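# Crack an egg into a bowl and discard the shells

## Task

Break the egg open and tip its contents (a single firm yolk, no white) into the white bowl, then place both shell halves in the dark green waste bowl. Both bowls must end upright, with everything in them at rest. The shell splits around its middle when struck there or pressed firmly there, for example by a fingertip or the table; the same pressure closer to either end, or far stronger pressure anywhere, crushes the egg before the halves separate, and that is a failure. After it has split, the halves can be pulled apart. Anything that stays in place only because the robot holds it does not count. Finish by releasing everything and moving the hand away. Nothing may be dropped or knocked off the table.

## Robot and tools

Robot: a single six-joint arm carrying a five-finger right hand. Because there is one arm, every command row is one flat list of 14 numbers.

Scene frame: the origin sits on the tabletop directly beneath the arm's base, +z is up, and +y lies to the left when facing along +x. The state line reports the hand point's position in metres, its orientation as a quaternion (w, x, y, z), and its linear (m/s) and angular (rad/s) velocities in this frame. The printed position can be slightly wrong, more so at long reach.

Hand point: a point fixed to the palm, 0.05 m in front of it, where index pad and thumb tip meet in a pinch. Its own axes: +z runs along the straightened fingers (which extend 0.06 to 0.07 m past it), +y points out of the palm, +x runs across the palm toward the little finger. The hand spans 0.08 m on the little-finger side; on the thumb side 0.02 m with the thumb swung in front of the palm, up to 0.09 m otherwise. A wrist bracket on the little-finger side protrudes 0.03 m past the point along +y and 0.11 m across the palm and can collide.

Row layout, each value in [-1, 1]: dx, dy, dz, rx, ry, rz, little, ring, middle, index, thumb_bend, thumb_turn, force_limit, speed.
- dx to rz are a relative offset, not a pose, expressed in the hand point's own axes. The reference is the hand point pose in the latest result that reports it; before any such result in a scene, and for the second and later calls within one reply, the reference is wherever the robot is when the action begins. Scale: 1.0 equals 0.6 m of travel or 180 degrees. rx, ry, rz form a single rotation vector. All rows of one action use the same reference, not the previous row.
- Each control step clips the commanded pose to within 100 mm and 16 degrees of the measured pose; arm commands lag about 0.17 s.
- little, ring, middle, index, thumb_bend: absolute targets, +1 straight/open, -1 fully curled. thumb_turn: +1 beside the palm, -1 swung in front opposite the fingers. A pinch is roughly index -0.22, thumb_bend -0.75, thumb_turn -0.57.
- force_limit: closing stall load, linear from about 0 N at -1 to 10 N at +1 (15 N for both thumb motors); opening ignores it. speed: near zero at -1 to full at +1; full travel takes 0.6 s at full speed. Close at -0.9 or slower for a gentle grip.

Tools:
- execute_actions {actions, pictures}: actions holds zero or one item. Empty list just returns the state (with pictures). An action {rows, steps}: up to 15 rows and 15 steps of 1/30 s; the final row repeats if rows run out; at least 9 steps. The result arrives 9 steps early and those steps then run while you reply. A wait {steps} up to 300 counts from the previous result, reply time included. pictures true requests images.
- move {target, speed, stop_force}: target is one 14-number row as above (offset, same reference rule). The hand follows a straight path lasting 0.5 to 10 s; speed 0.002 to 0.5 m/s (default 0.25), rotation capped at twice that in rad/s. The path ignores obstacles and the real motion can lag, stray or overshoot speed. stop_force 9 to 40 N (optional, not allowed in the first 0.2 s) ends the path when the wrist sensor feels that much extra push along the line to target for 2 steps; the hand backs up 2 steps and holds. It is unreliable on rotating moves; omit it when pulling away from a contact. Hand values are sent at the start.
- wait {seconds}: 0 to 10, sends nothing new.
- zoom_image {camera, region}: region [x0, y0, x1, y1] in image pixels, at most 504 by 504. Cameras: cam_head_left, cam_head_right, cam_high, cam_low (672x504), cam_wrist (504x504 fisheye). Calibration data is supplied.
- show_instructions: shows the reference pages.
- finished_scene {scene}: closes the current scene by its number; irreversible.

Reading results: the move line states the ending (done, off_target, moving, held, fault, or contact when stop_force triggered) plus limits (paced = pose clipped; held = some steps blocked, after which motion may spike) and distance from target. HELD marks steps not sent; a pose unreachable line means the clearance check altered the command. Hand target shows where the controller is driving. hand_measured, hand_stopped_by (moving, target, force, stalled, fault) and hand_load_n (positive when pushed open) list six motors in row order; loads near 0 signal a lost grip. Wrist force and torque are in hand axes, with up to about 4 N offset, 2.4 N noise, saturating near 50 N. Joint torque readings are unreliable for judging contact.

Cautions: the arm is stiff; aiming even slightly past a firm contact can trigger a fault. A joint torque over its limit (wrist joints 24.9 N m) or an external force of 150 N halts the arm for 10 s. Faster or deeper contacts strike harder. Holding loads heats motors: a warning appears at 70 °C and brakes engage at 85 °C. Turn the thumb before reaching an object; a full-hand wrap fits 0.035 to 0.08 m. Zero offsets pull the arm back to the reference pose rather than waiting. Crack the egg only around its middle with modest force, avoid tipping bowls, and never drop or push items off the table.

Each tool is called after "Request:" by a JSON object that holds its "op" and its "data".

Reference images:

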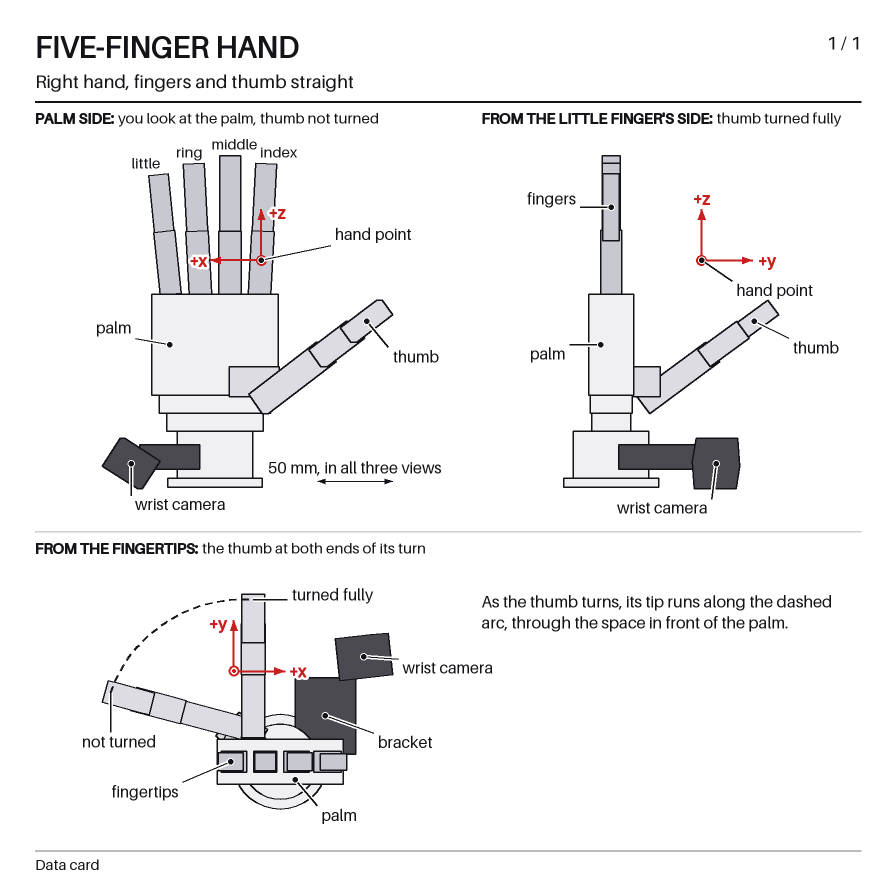

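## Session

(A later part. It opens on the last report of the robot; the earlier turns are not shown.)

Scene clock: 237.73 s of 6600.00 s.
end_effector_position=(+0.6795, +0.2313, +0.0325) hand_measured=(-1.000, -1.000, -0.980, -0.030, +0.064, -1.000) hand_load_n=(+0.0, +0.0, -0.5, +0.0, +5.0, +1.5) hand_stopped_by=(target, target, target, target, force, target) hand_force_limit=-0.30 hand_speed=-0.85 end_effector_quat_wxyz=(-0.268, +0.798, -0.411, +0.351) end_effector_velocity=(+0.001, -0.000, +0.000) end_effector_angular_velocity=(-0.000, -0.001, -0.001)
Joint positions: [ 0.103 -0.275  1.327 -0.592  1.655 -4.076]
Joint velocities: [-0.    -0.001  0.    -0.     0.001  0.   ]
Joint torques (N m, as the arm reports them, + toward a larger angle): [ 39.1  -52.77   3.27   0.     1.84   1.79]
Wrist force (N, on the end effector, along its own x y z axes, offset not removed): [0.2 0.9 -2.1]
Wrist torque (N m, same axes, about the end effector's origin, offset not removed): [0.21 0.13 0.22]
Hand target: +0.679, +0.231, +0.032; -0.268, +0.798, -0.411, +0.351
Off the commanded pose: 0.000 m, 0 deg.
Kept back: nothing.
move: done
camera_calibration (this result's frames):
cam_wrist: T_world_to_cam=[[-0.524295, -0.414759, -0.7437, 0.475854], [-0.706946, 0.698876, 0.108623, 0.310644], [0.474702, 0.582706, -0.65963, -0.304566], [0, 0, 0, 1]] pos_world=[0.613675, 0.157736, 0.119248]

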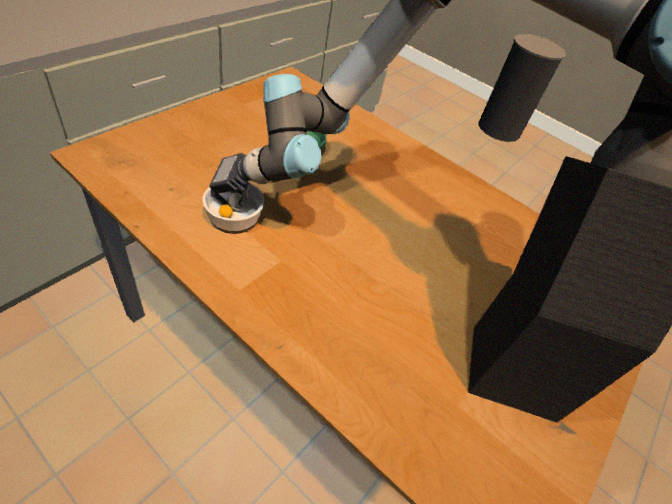

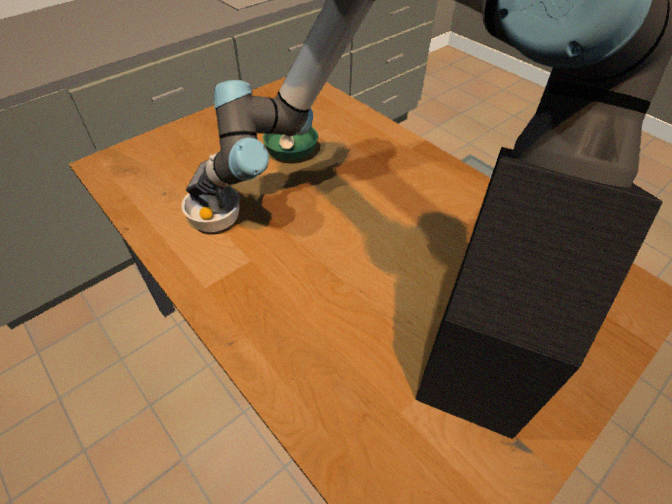

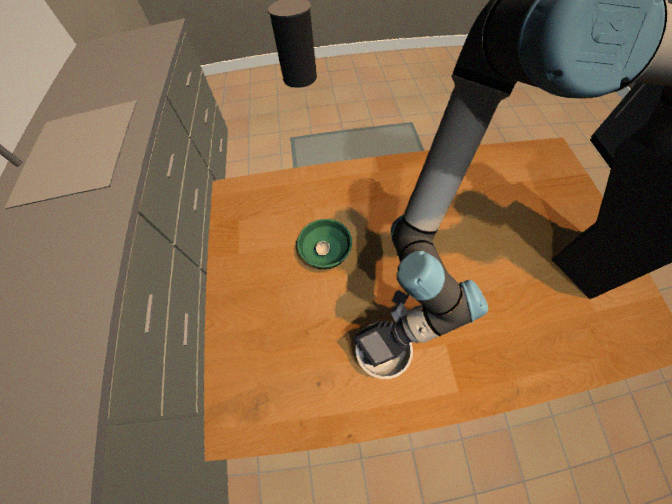

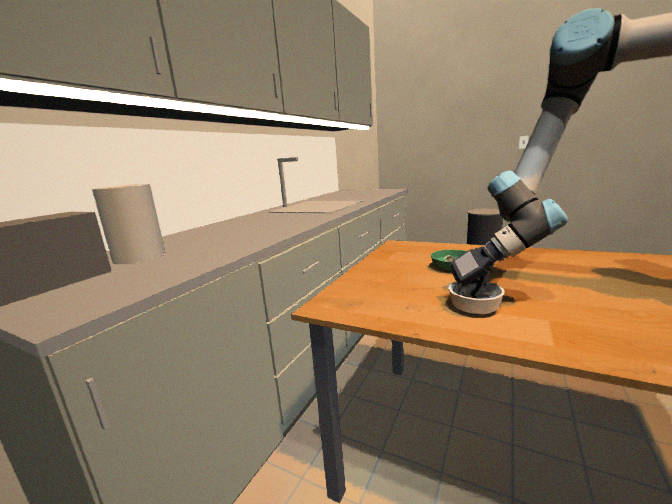

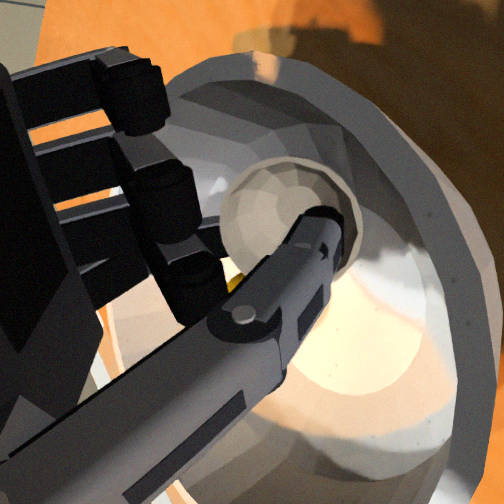

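Thumb is now inside the tilted cup, index outside: pinch the far wall.

Request:
{"op": "move", "data": {"target": [0,0,0,0,0,0,-1,-1,-0.98,-0.03,0.08,-0.65,0,-0.7]}}

Request:
{"op": "move", "data": {"target": [0,0,0,0,0,0,-1,-1,-0.98,-0.03,-0.55,-0.65,0,-0.7]}}

Request:
{"op": "move", "data": {"target": [0,0,0,0,0,0,-1,-1,-0.98,-0.5,-0.55,-0.65,0,-0.85]}}

Scene clock: 239.27 s of 6600.00 s.
end_effector_position=(+0.6795, +0.2313, +0.0325) hand_measured=(-1.000, -1.000, -0.980, -0.030, +0.082, -0.650) hand_load_n=(+0.0, +0.0, +0.0, +0.0, +0.0, +0.0) hand_stopped_by=(target, target, target, target, target, target) hand_force_limit=0.00 hand_speed=-0.70 end_effector_quat_wxyz=(-0.268, +0.798, -0.411, +0.351) end_effector_velocity=(+0.000, +0.000, +0.000) end_effector_angular_velocity=(+0.000, -0.001, +0.001)
Joint positions: [ 0.103 -0.275  1.327 -0.592  1.655 -4.076]
Joint velocities: [-0.    -0.    -0.     0.    -0.001 -0.   ]
Joint torques (N m, as the arm reports them, + toward a larger angle): [ 37.87 -52.59   1.11  -0.16   1.92   1.81]
Wrist force (N, on the end effector, along its own x y z axes, offset not removed): [5.4 3.4 -1.3]
Wrist torque (N m, same axes, about the end effector's origin, offset not removed): [0.59 -0.85 0.51]
Hand target: +0.679, +0.231, +0.032; -0.268, +0.798, -0.411, +0.351
Off the commanded pose: 0.000 m, 0 deg.
Kept back: nothing.
move: done
camera_calibration (this result's frames):
cam_wrist: T_world_to_cam=[[-0.524296, -0.414759, -0.7437, 0.475854], [-0.706946, 0.698877, 0.108624, 0.310643], [0.474702, 0.582706, -0.65963, -0.304566], [0, 0, 0, 1]] pos_world=[0.613675, 0.157736, 0.119248]

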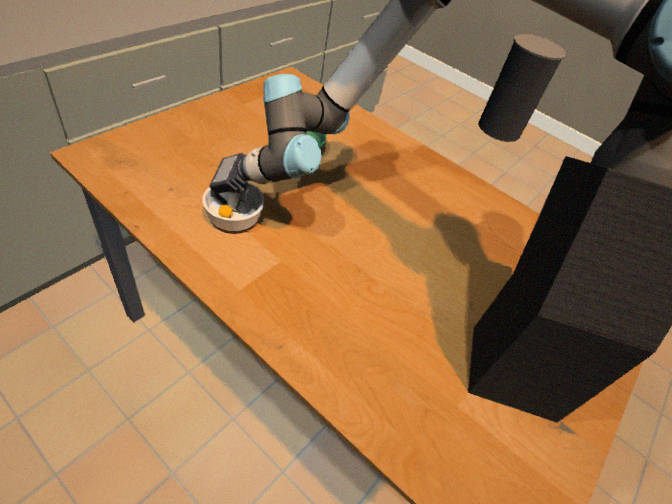

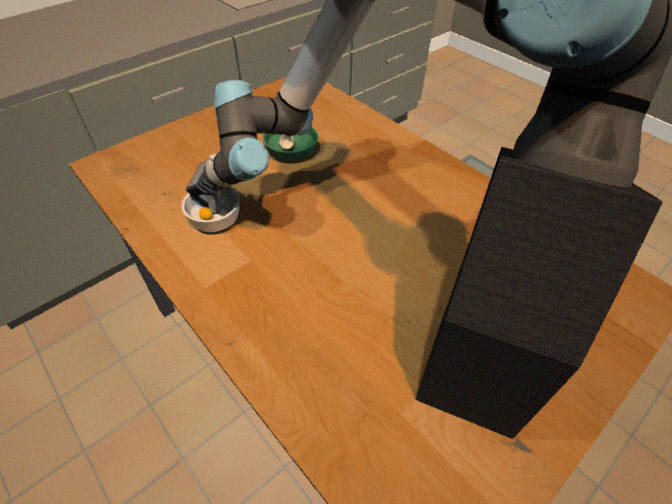

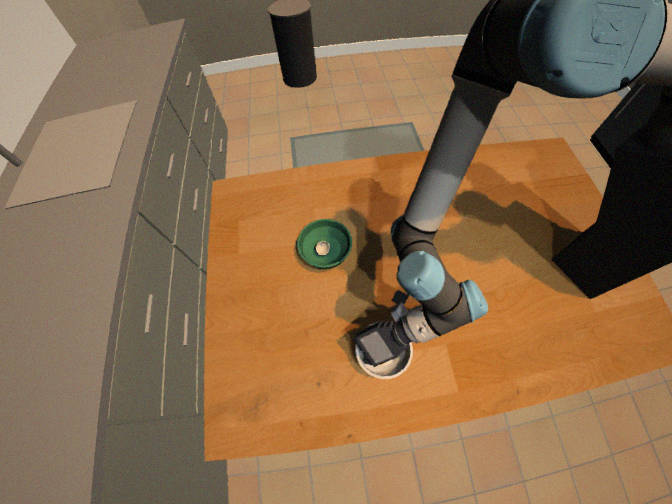

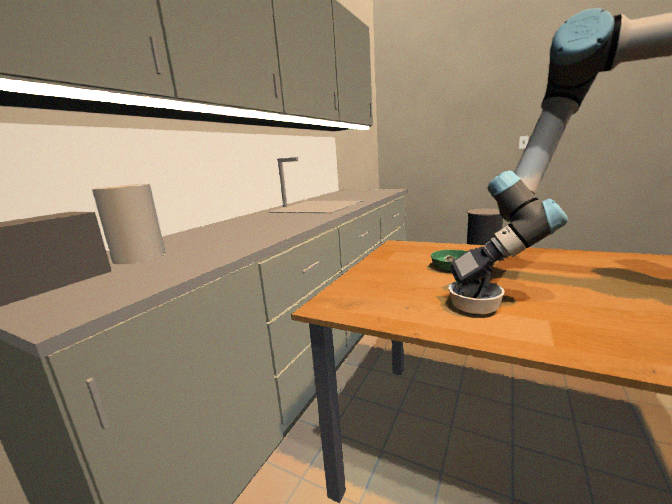

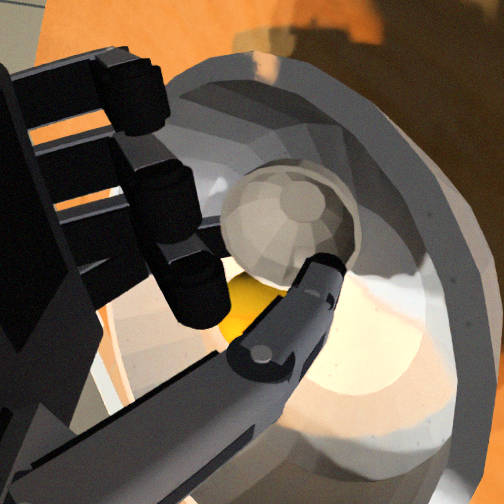

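Scene clock: 241.53 s of 6600.00 s.
end_effector_position=(+0.6795, +0.2313, +0.0325) hand_measured=(-1.000, -1.000, -0.980, -0.030, -0.550, -0.650) hand_load_n=(+0.0, +0.0, +0.0, +0.0, +0.0, +0.0) hand_stopped_by=(target, target, target, target, target, target) hand_force_limit=0.00 hand_speed=-0.70 end_effector_quat_wxyz=(-0.268, +0.798, -0.411, +0.351) end_effector_velocity=(+0.001, -0.000, +0.000) end_effector_angular_velocity=(-0.000, -0.001, -0.000)
Joint positions: [ 0.103 -0.275  1.327 -0.592  1.655 -4.076]
Joint velocities: [ 0.    -0.001 -0.     0.    -0.    -0.   ]
Joint torques (N m, as the arm reports them, + toward a larger angle): [ 40.08 -52.81   2.98  -0.19   1.89   1.52]
Wrist force (N, on the end effector, along its own x y z axes, offset not removed): [-3.5 1.3 -1.6]
Wrist torque (N m, same axes, about the end effector's origin, offset not removed): [0.16 0.59 -0.13]
Hand target: +0.679, +0.231, +0.032; -0.268, +0.798, -0.411, +0.351
Off the commanded pose: 0.000 m, 0 deg.
Kept back: nothing.
move: done
camera_calibration (this result's frames):
cam_wrist: T_world_to_cam=[[-0.524296, -0.414759, -0.7437, 0.475854], [-0.706946, 0.698876, 0.108624, 0.310643], [0.474701, 0.582706, -0.65963, -0.304566], [0, 0, 0, 1]] pos_world=[0.613675, 0.157736, 0.119248]

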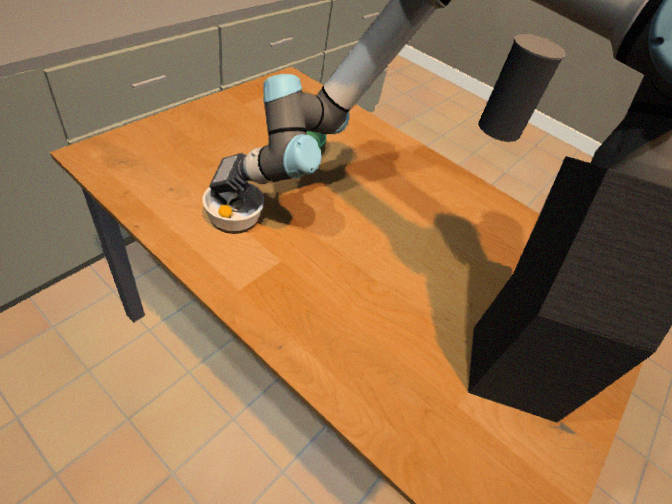

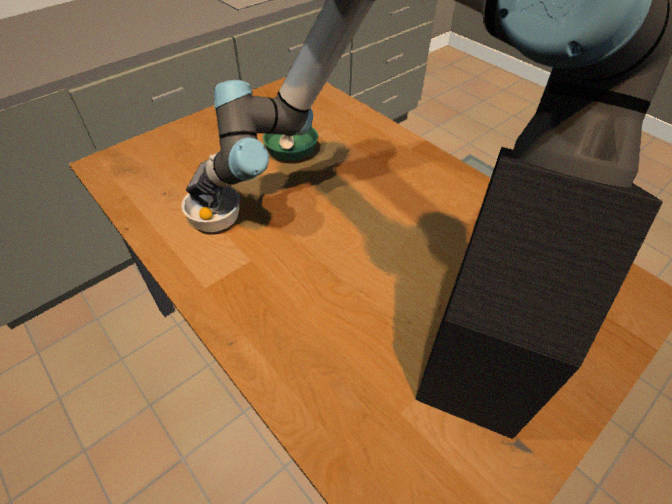

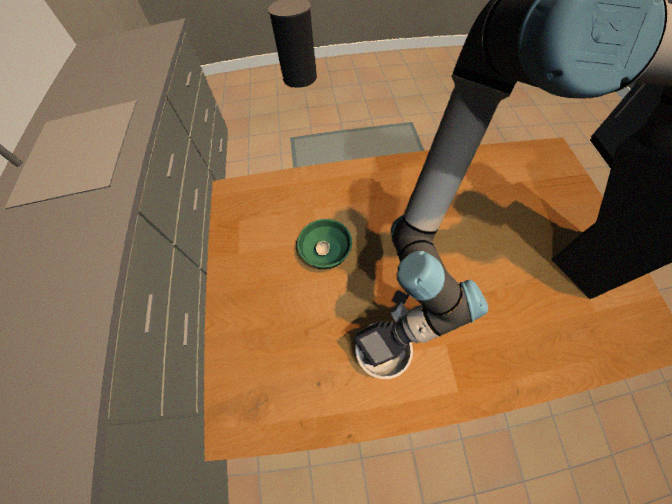

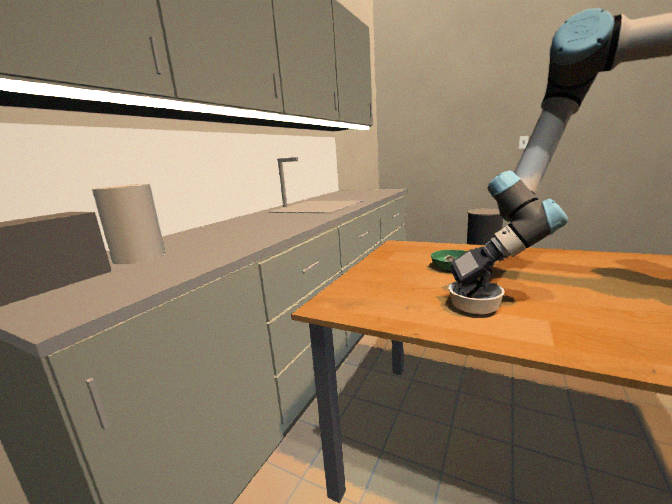

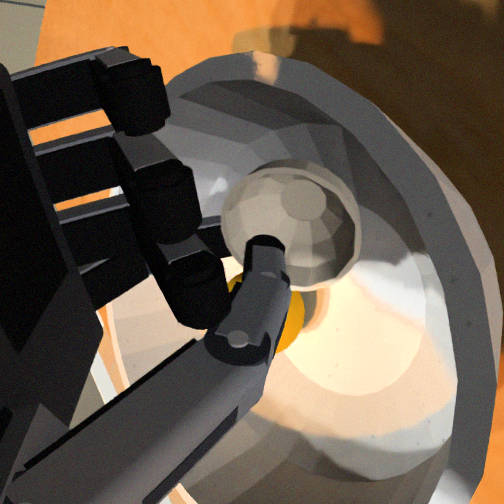

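Scene clock: 242.57 s of 6600.00 s.
end_effector_position=(+0.6795, +0.2313, +0.0325) hand_measured=(-1.000, -1.000, -0.980, -0.220, -0.550, -0.650) hand_load_n=(+0.0, +0.0, +0.0, +5.5, +1.0, +0.5) hand_stopped_by=(target, target, target, force, target, target) hand_force_limit=0.00 hand_speed=-0.85 end_effector_quat_wxyz=(-0.268, +0.798, -0.411, +0.351) end_effector_velocity=(+0.001, -0.001, +0.001) end_effector_angular_velocity=(-0.002, -0.001, -0.003)
Joint positions: [ 0.103 -0.275  1.327 -0.592  1.655 -4.076]
Joint velocities: [-0.    -0.001 -0.001 -0.     0.002  0.   ]
Joint torques (N m, as the arm reports them, + toward a larger angle): [ 38.04 -51.98   1.69  -0.38   1.73   1.54]
Wrist force (N, on the end effector, along its own x y z axes, offset not removed): [0.2 2.8 -0.9]
Wrist torque (N m, same axes, about the end effector's origin, offset not removed): [0.12 0.01 0.27]
Hand target: +0.679, +0.231, +0.032; -0.268, +0.798, -0.411, +0.351
Off the commanded pose: 0.000 m, 0 deg.
Kept back: nothing.
move: done
camera_calibration (this result's frames):
cam_wrist: T_world_to_cam=[[-0.524296, -0.414759, -0.7437, 0.475854], [-0.706946, 0.698877, 0.108624, 0.310643], [0.474702, 0.582706, -0.65963, -0.304566], [0, 0, 0, 1]] pos_world=[0.613675, 0.157736, 0.119248]

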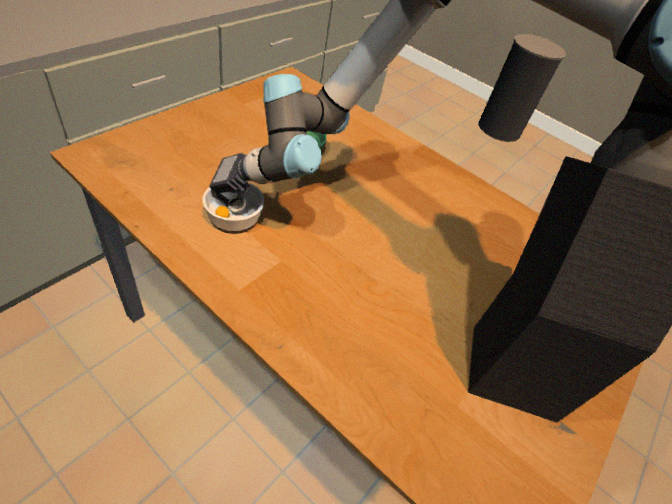

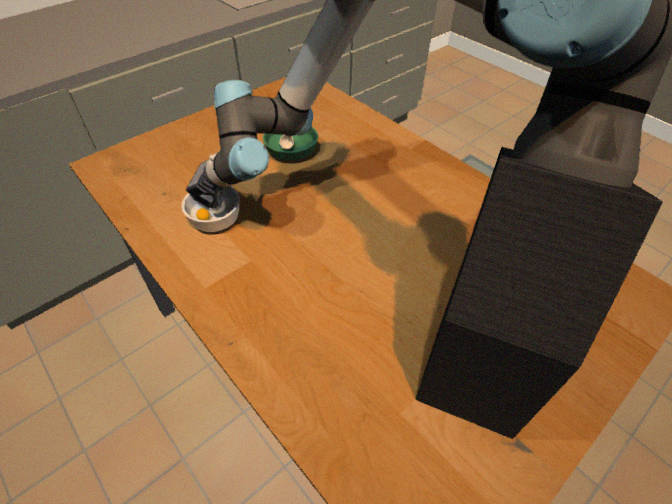

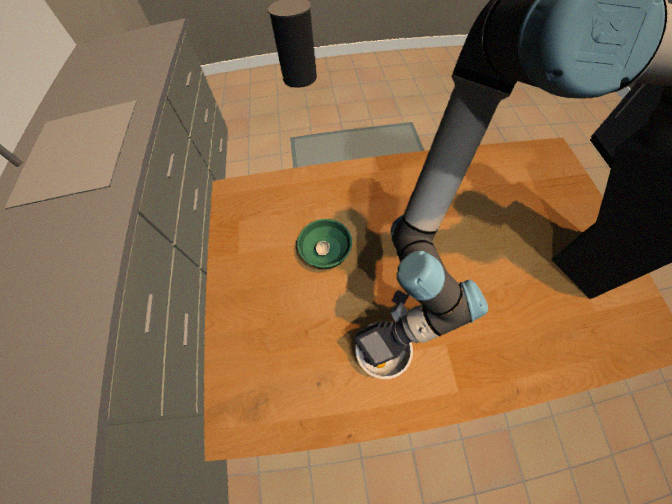

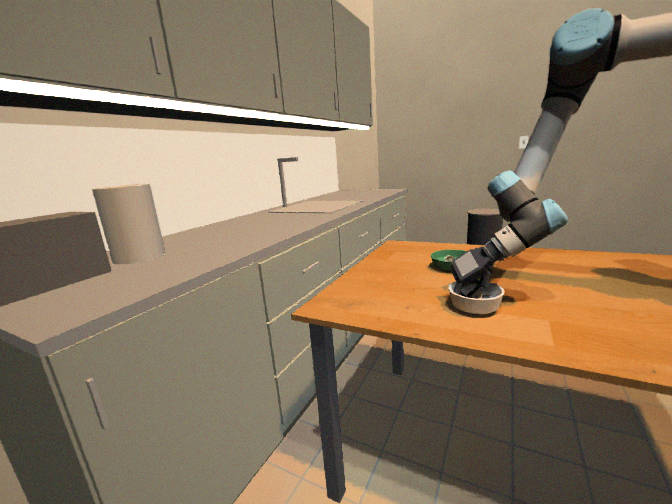

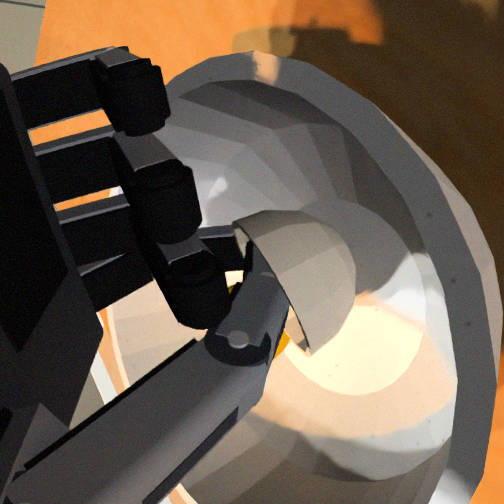

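Request:
{"op": "move", "data": {"target": [0.037,-0.0776,-0.066,0,0,0,-1,-1,-0.98,-0.5,-0.55,-0.65,0,-0.85], "speed": 0.06}}

Request:
{"op": "move", "data": {"target": [0.556,0.239,0.029,0,0,0,-1,-1,-0.98,-0.5,-0.55,-0.65,0,-0.85], "speed": 0.2}}

Request:
{"op": "move", "data": {"target": [-0.032,0.067,0.057,0,0,0,-1,-1,-0.98,-0.5,-0.55,-0.65,0,-0.85], "speed": 0.03, "stop_force": 10}}

Scene clock: 244.40 s of 6600.00 s.
end_effector_position=(+0.6796, +0.2312, +0.0973) hand_measured=(-1.000, -1.000, -0.980, -0.220, -0.550, -0.650) hand_load_n=(+0.0, +0.0, +0.0, +5.5, +1.0, +0.5) hand_stopped_by=(target, target, target, force, target, target) hand_force_limit=0.00 hand_speed=-0.85 end_effector_quat_wxyz=(-0.268, +0.798, -0.411, +0.351) end_effector_velocity=(+0.001, -0.000, +0.003) end_effector_angular_velocity=(+0.000, -0.002, -0.001)
Joint positions: [ 0.153 -0.4    1.417 -0.555  1.7   -4.054]
Joint velocities: [ 0.001 -0.005  0.003  0.001  0.001  0.001]
Joint torques (N m, as the arm reports them, + toward a larger angle): [ 37.81 -55.01   0.82   1.63   1.77   1.66]
Wrist force (N, on the end effector, along its own x y z axes, offset not removed): [0.2 0.0 0.7]
Wrist torque (N m, same axes, about the end effector's origin, offset not removed): [0.11 0.00 0.12]
Hand target: +0.680, +0.231, +0.098; -0.268, +0.798, -0.411, +0.351
Off the commanded pose: 0.000 m, 0 deg.
Kept back: nothing.
move: done
camera_calibration (this result's frames):
cam_wrist: T_world_to_cam=[[-0.524289, -0.414714, -0.74373, 0.524083], [-0.706933, 0.698887, 0.10864, 0.303782], [0.474728, 0.582726, -0.659593, -0.261849], [0, 0, 0, 1]] pos_world=[0.613832, 0.157621, 0.184059]

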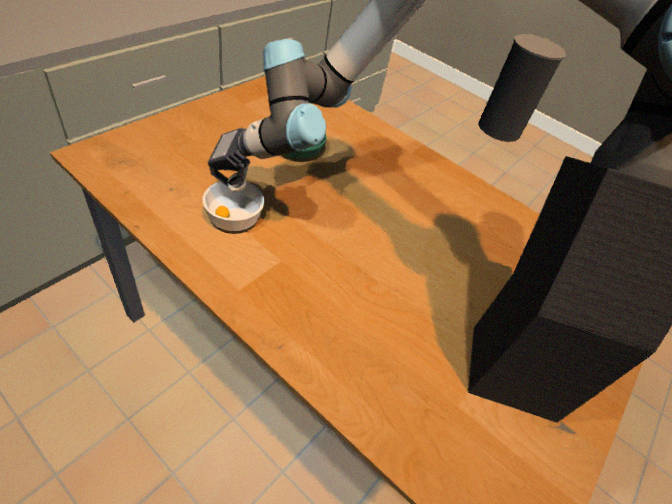

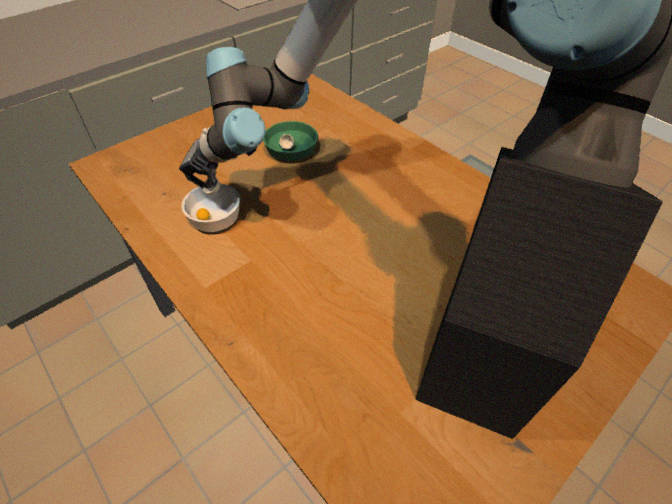

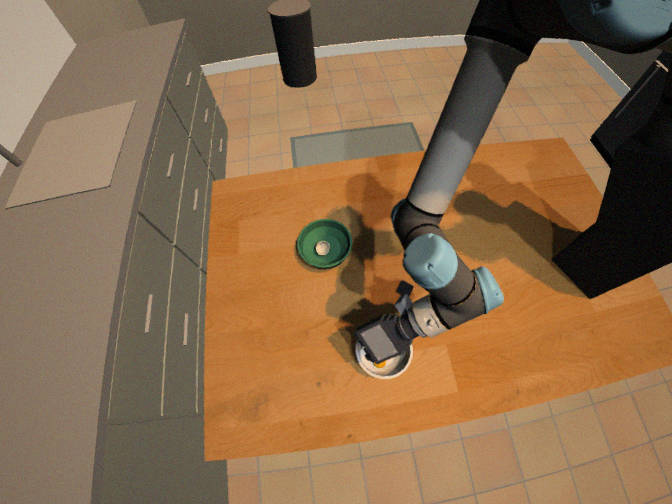

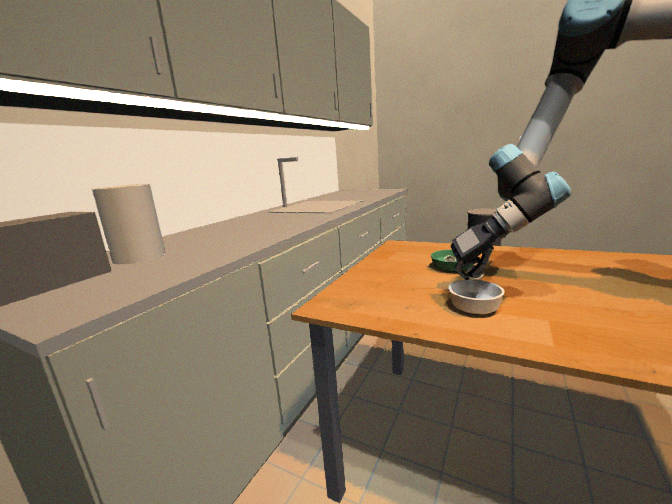

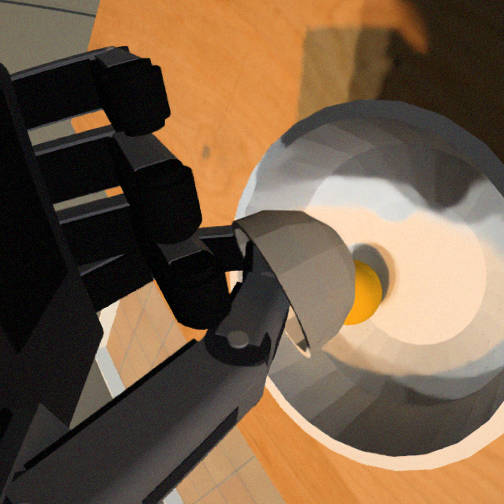

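Scene clock: 246.80 s of 6600.00 s.
end_effector_position=(+0.7653, -0.1220, +0.0970) hand_measured=(-1.000, -1.000, -0.980, -0.220, -0.550, -0.650) hand_load_n=(+0.0, +0.0, +0.0, +5.5, +1.0, +0.5) hand_stopped_by=(target, target, target, force, target, target) hand_force_limit=0.00 hand_speed=-0.85 end_effector_quat_wxyz=(-0.268, +0.798, -0.411, +0.351) end_effector_velocity=(+0.001, -0.001, -0.001) end_effector_angular_velocity=(+0.001, -0.000, +0.002)
Joint positions: [-0.35  -0.579  1.218 -0.154  1.251 -4.282]
Joint velocities: [-0.002  0.002 -0.006  0.005 -0.004 -0.001]
Joint torques (N m, as the arm reports them, + toward a larger angle): [  8.01 -43.72 -14.79   2.47  -3.25  -1.2 ]
Wrist force (N, on the end effector, along its own x y z axes, offset not removed): [2.9 2.5 -1.3]
Wrist torque (N m, same axes, about the end effector's origin, offset not removed): [0.43 -0.53 0.44]
Hand target: +0.765, -0.122, +0.097; -0.268, +0.798, -0.411, +0.351
Off the commanded pose: 0.001 m, 0 deg.
Kept back: nothing.
move: done
camera_calibration (this result's frames):
cam_wrist: T_world_to_cam=[[-0.524393, -0.415167, -0.743403, 0.422318], [-0.707051, 0.69879, 0.108498, 0.611292], [0.474437, 0.582519, -0.659985, -0.0967002], [0, 0, 0, 1]] pos_world=[0.699553, -0.195502, 0.183808]

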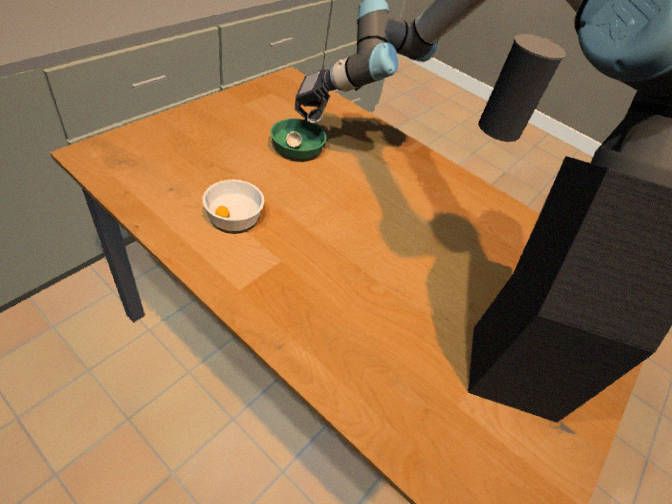

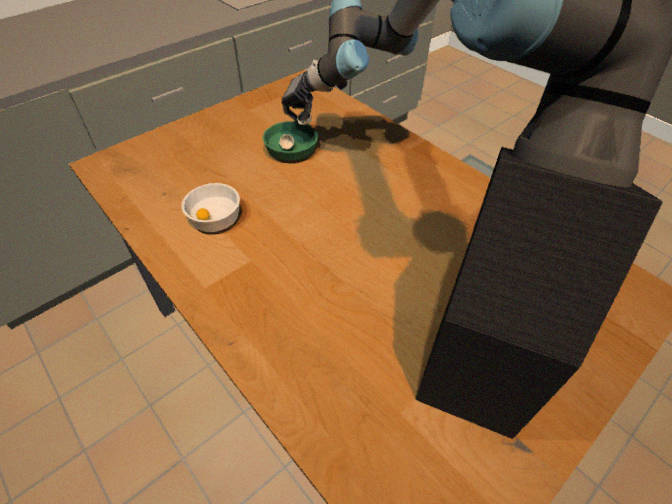

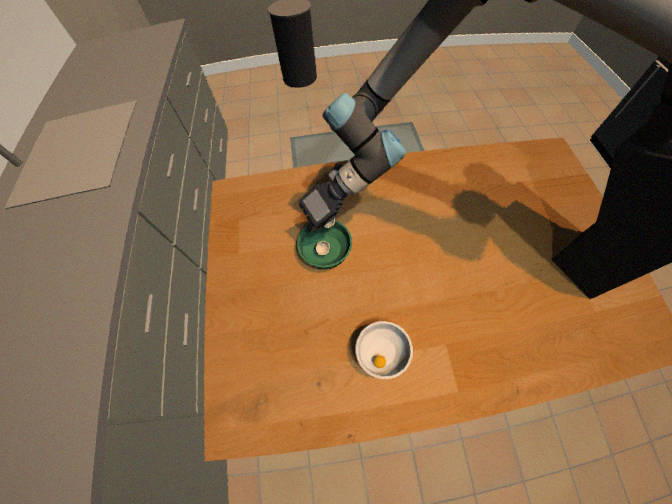

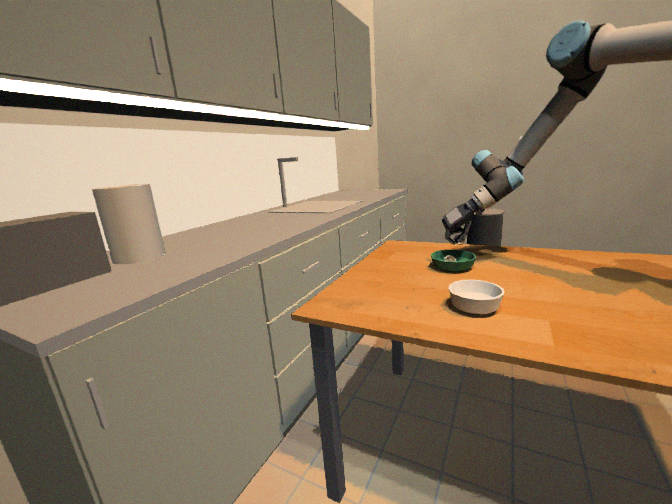

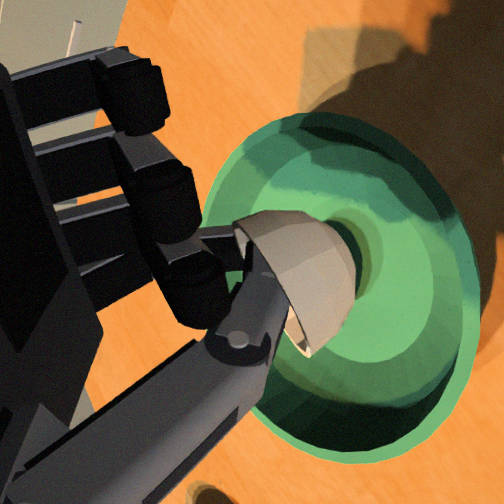

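Scene clock: 249.00 s of 6600.00 s.
end_effector_position=(+0.7652, -0.1218, +0.0411) hand_measured=(-1.000, -1.000, -0.980, -0.220, -0.550, -0.650) hand_load_n=(+0.0, +0.0, +0.0, +5.5, +1.0, +0.5) hand_stopped_by=(target, target, target, force, target, target) hand_force_limit=0.00 hand_speed=-0.85 end_effector_quat_wxyz=(-0.268, +0.798, -0.411, +0.351) end_effector_velocity=(-0.000, +0.000, -0.003) end_effector_angular_velocity=(+0.001, +0.000, +0.000)
Joint positions: [-0.375 -0.466  1.131 -0.176  1.229 -4.295]
Joint velocities: [-0.001  0.006 -0.005 -0.    -0.001 -0.   ]
Joint torques (N m, as the arm reports them, + toward a larger angle): [  9.11 -43.76 -14.05  -0.02  -2.63  -1.49]
Wrist force (N, on the end effector, along its own x y z axes, offset not removed): [-1.3 2.8 1.9]
Wrist torque (N m, same axes, about the end effector's origin, offset not removed): [0.36 0.07 -0.16]
Hand target: +0.765, -0.122, +0.041; -0.268, +0.798, -0.411, +0.351
Off the commanded pose: 0.000 m, 0 deg.
Kept back: nothing.
move: done
camera_calibration (this result's frames):
cam_wrist: T_world_to_cam=[[-0.524397, -0.415191, -0.743387, 0.380758], [-0.707057, 0.698785, 0.10849, 0.617147], [0.474424, 0.582508, -0.660005, -0.133598], [0, 0, 0, 1]] pos_world=[0.699409, -0.195344, 0.127921]

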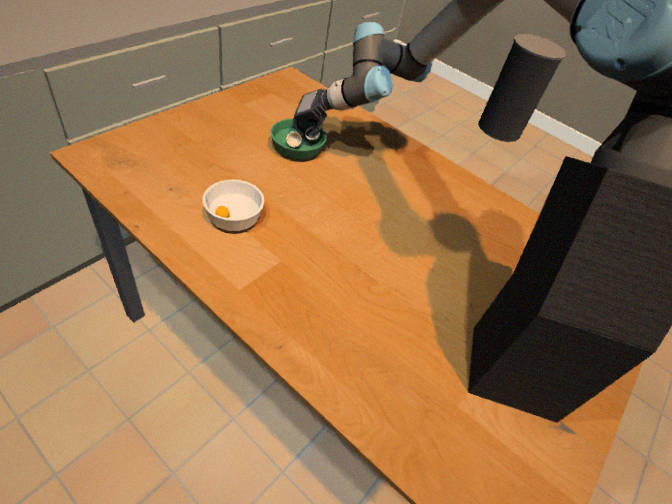

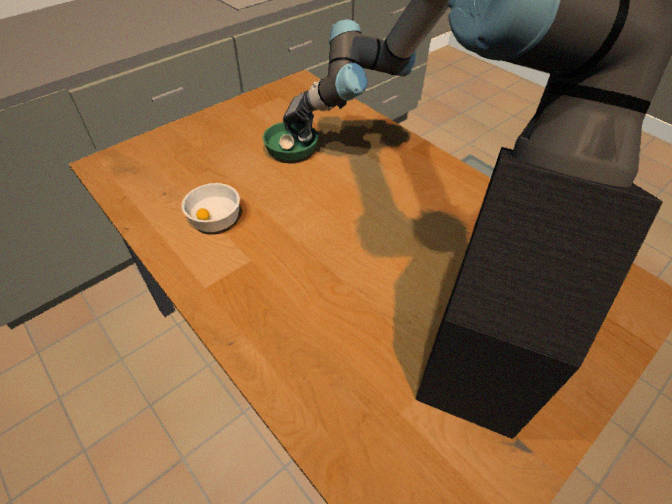

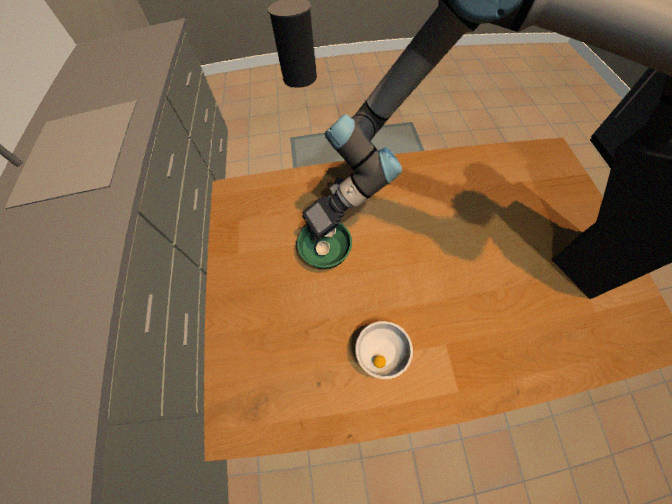

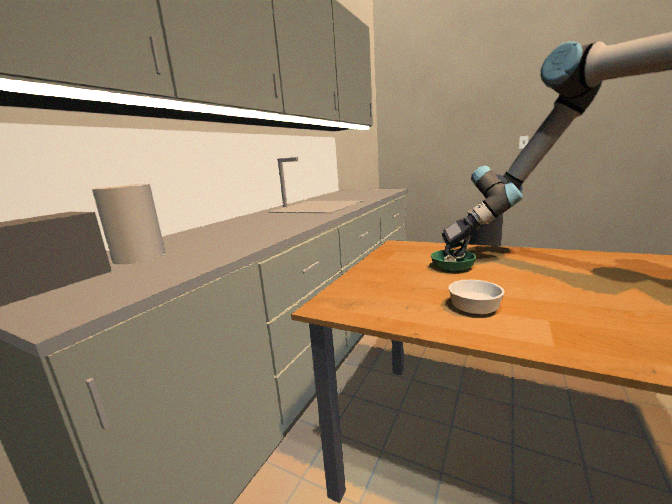

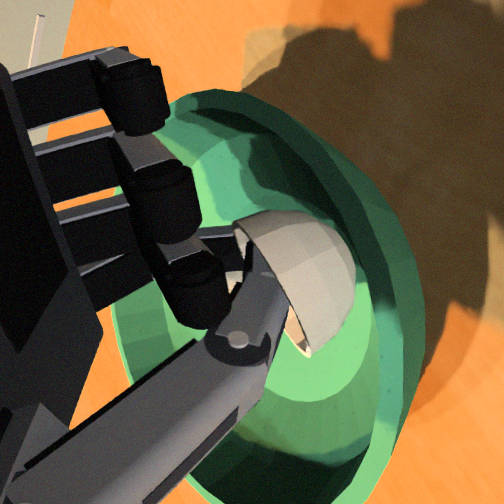

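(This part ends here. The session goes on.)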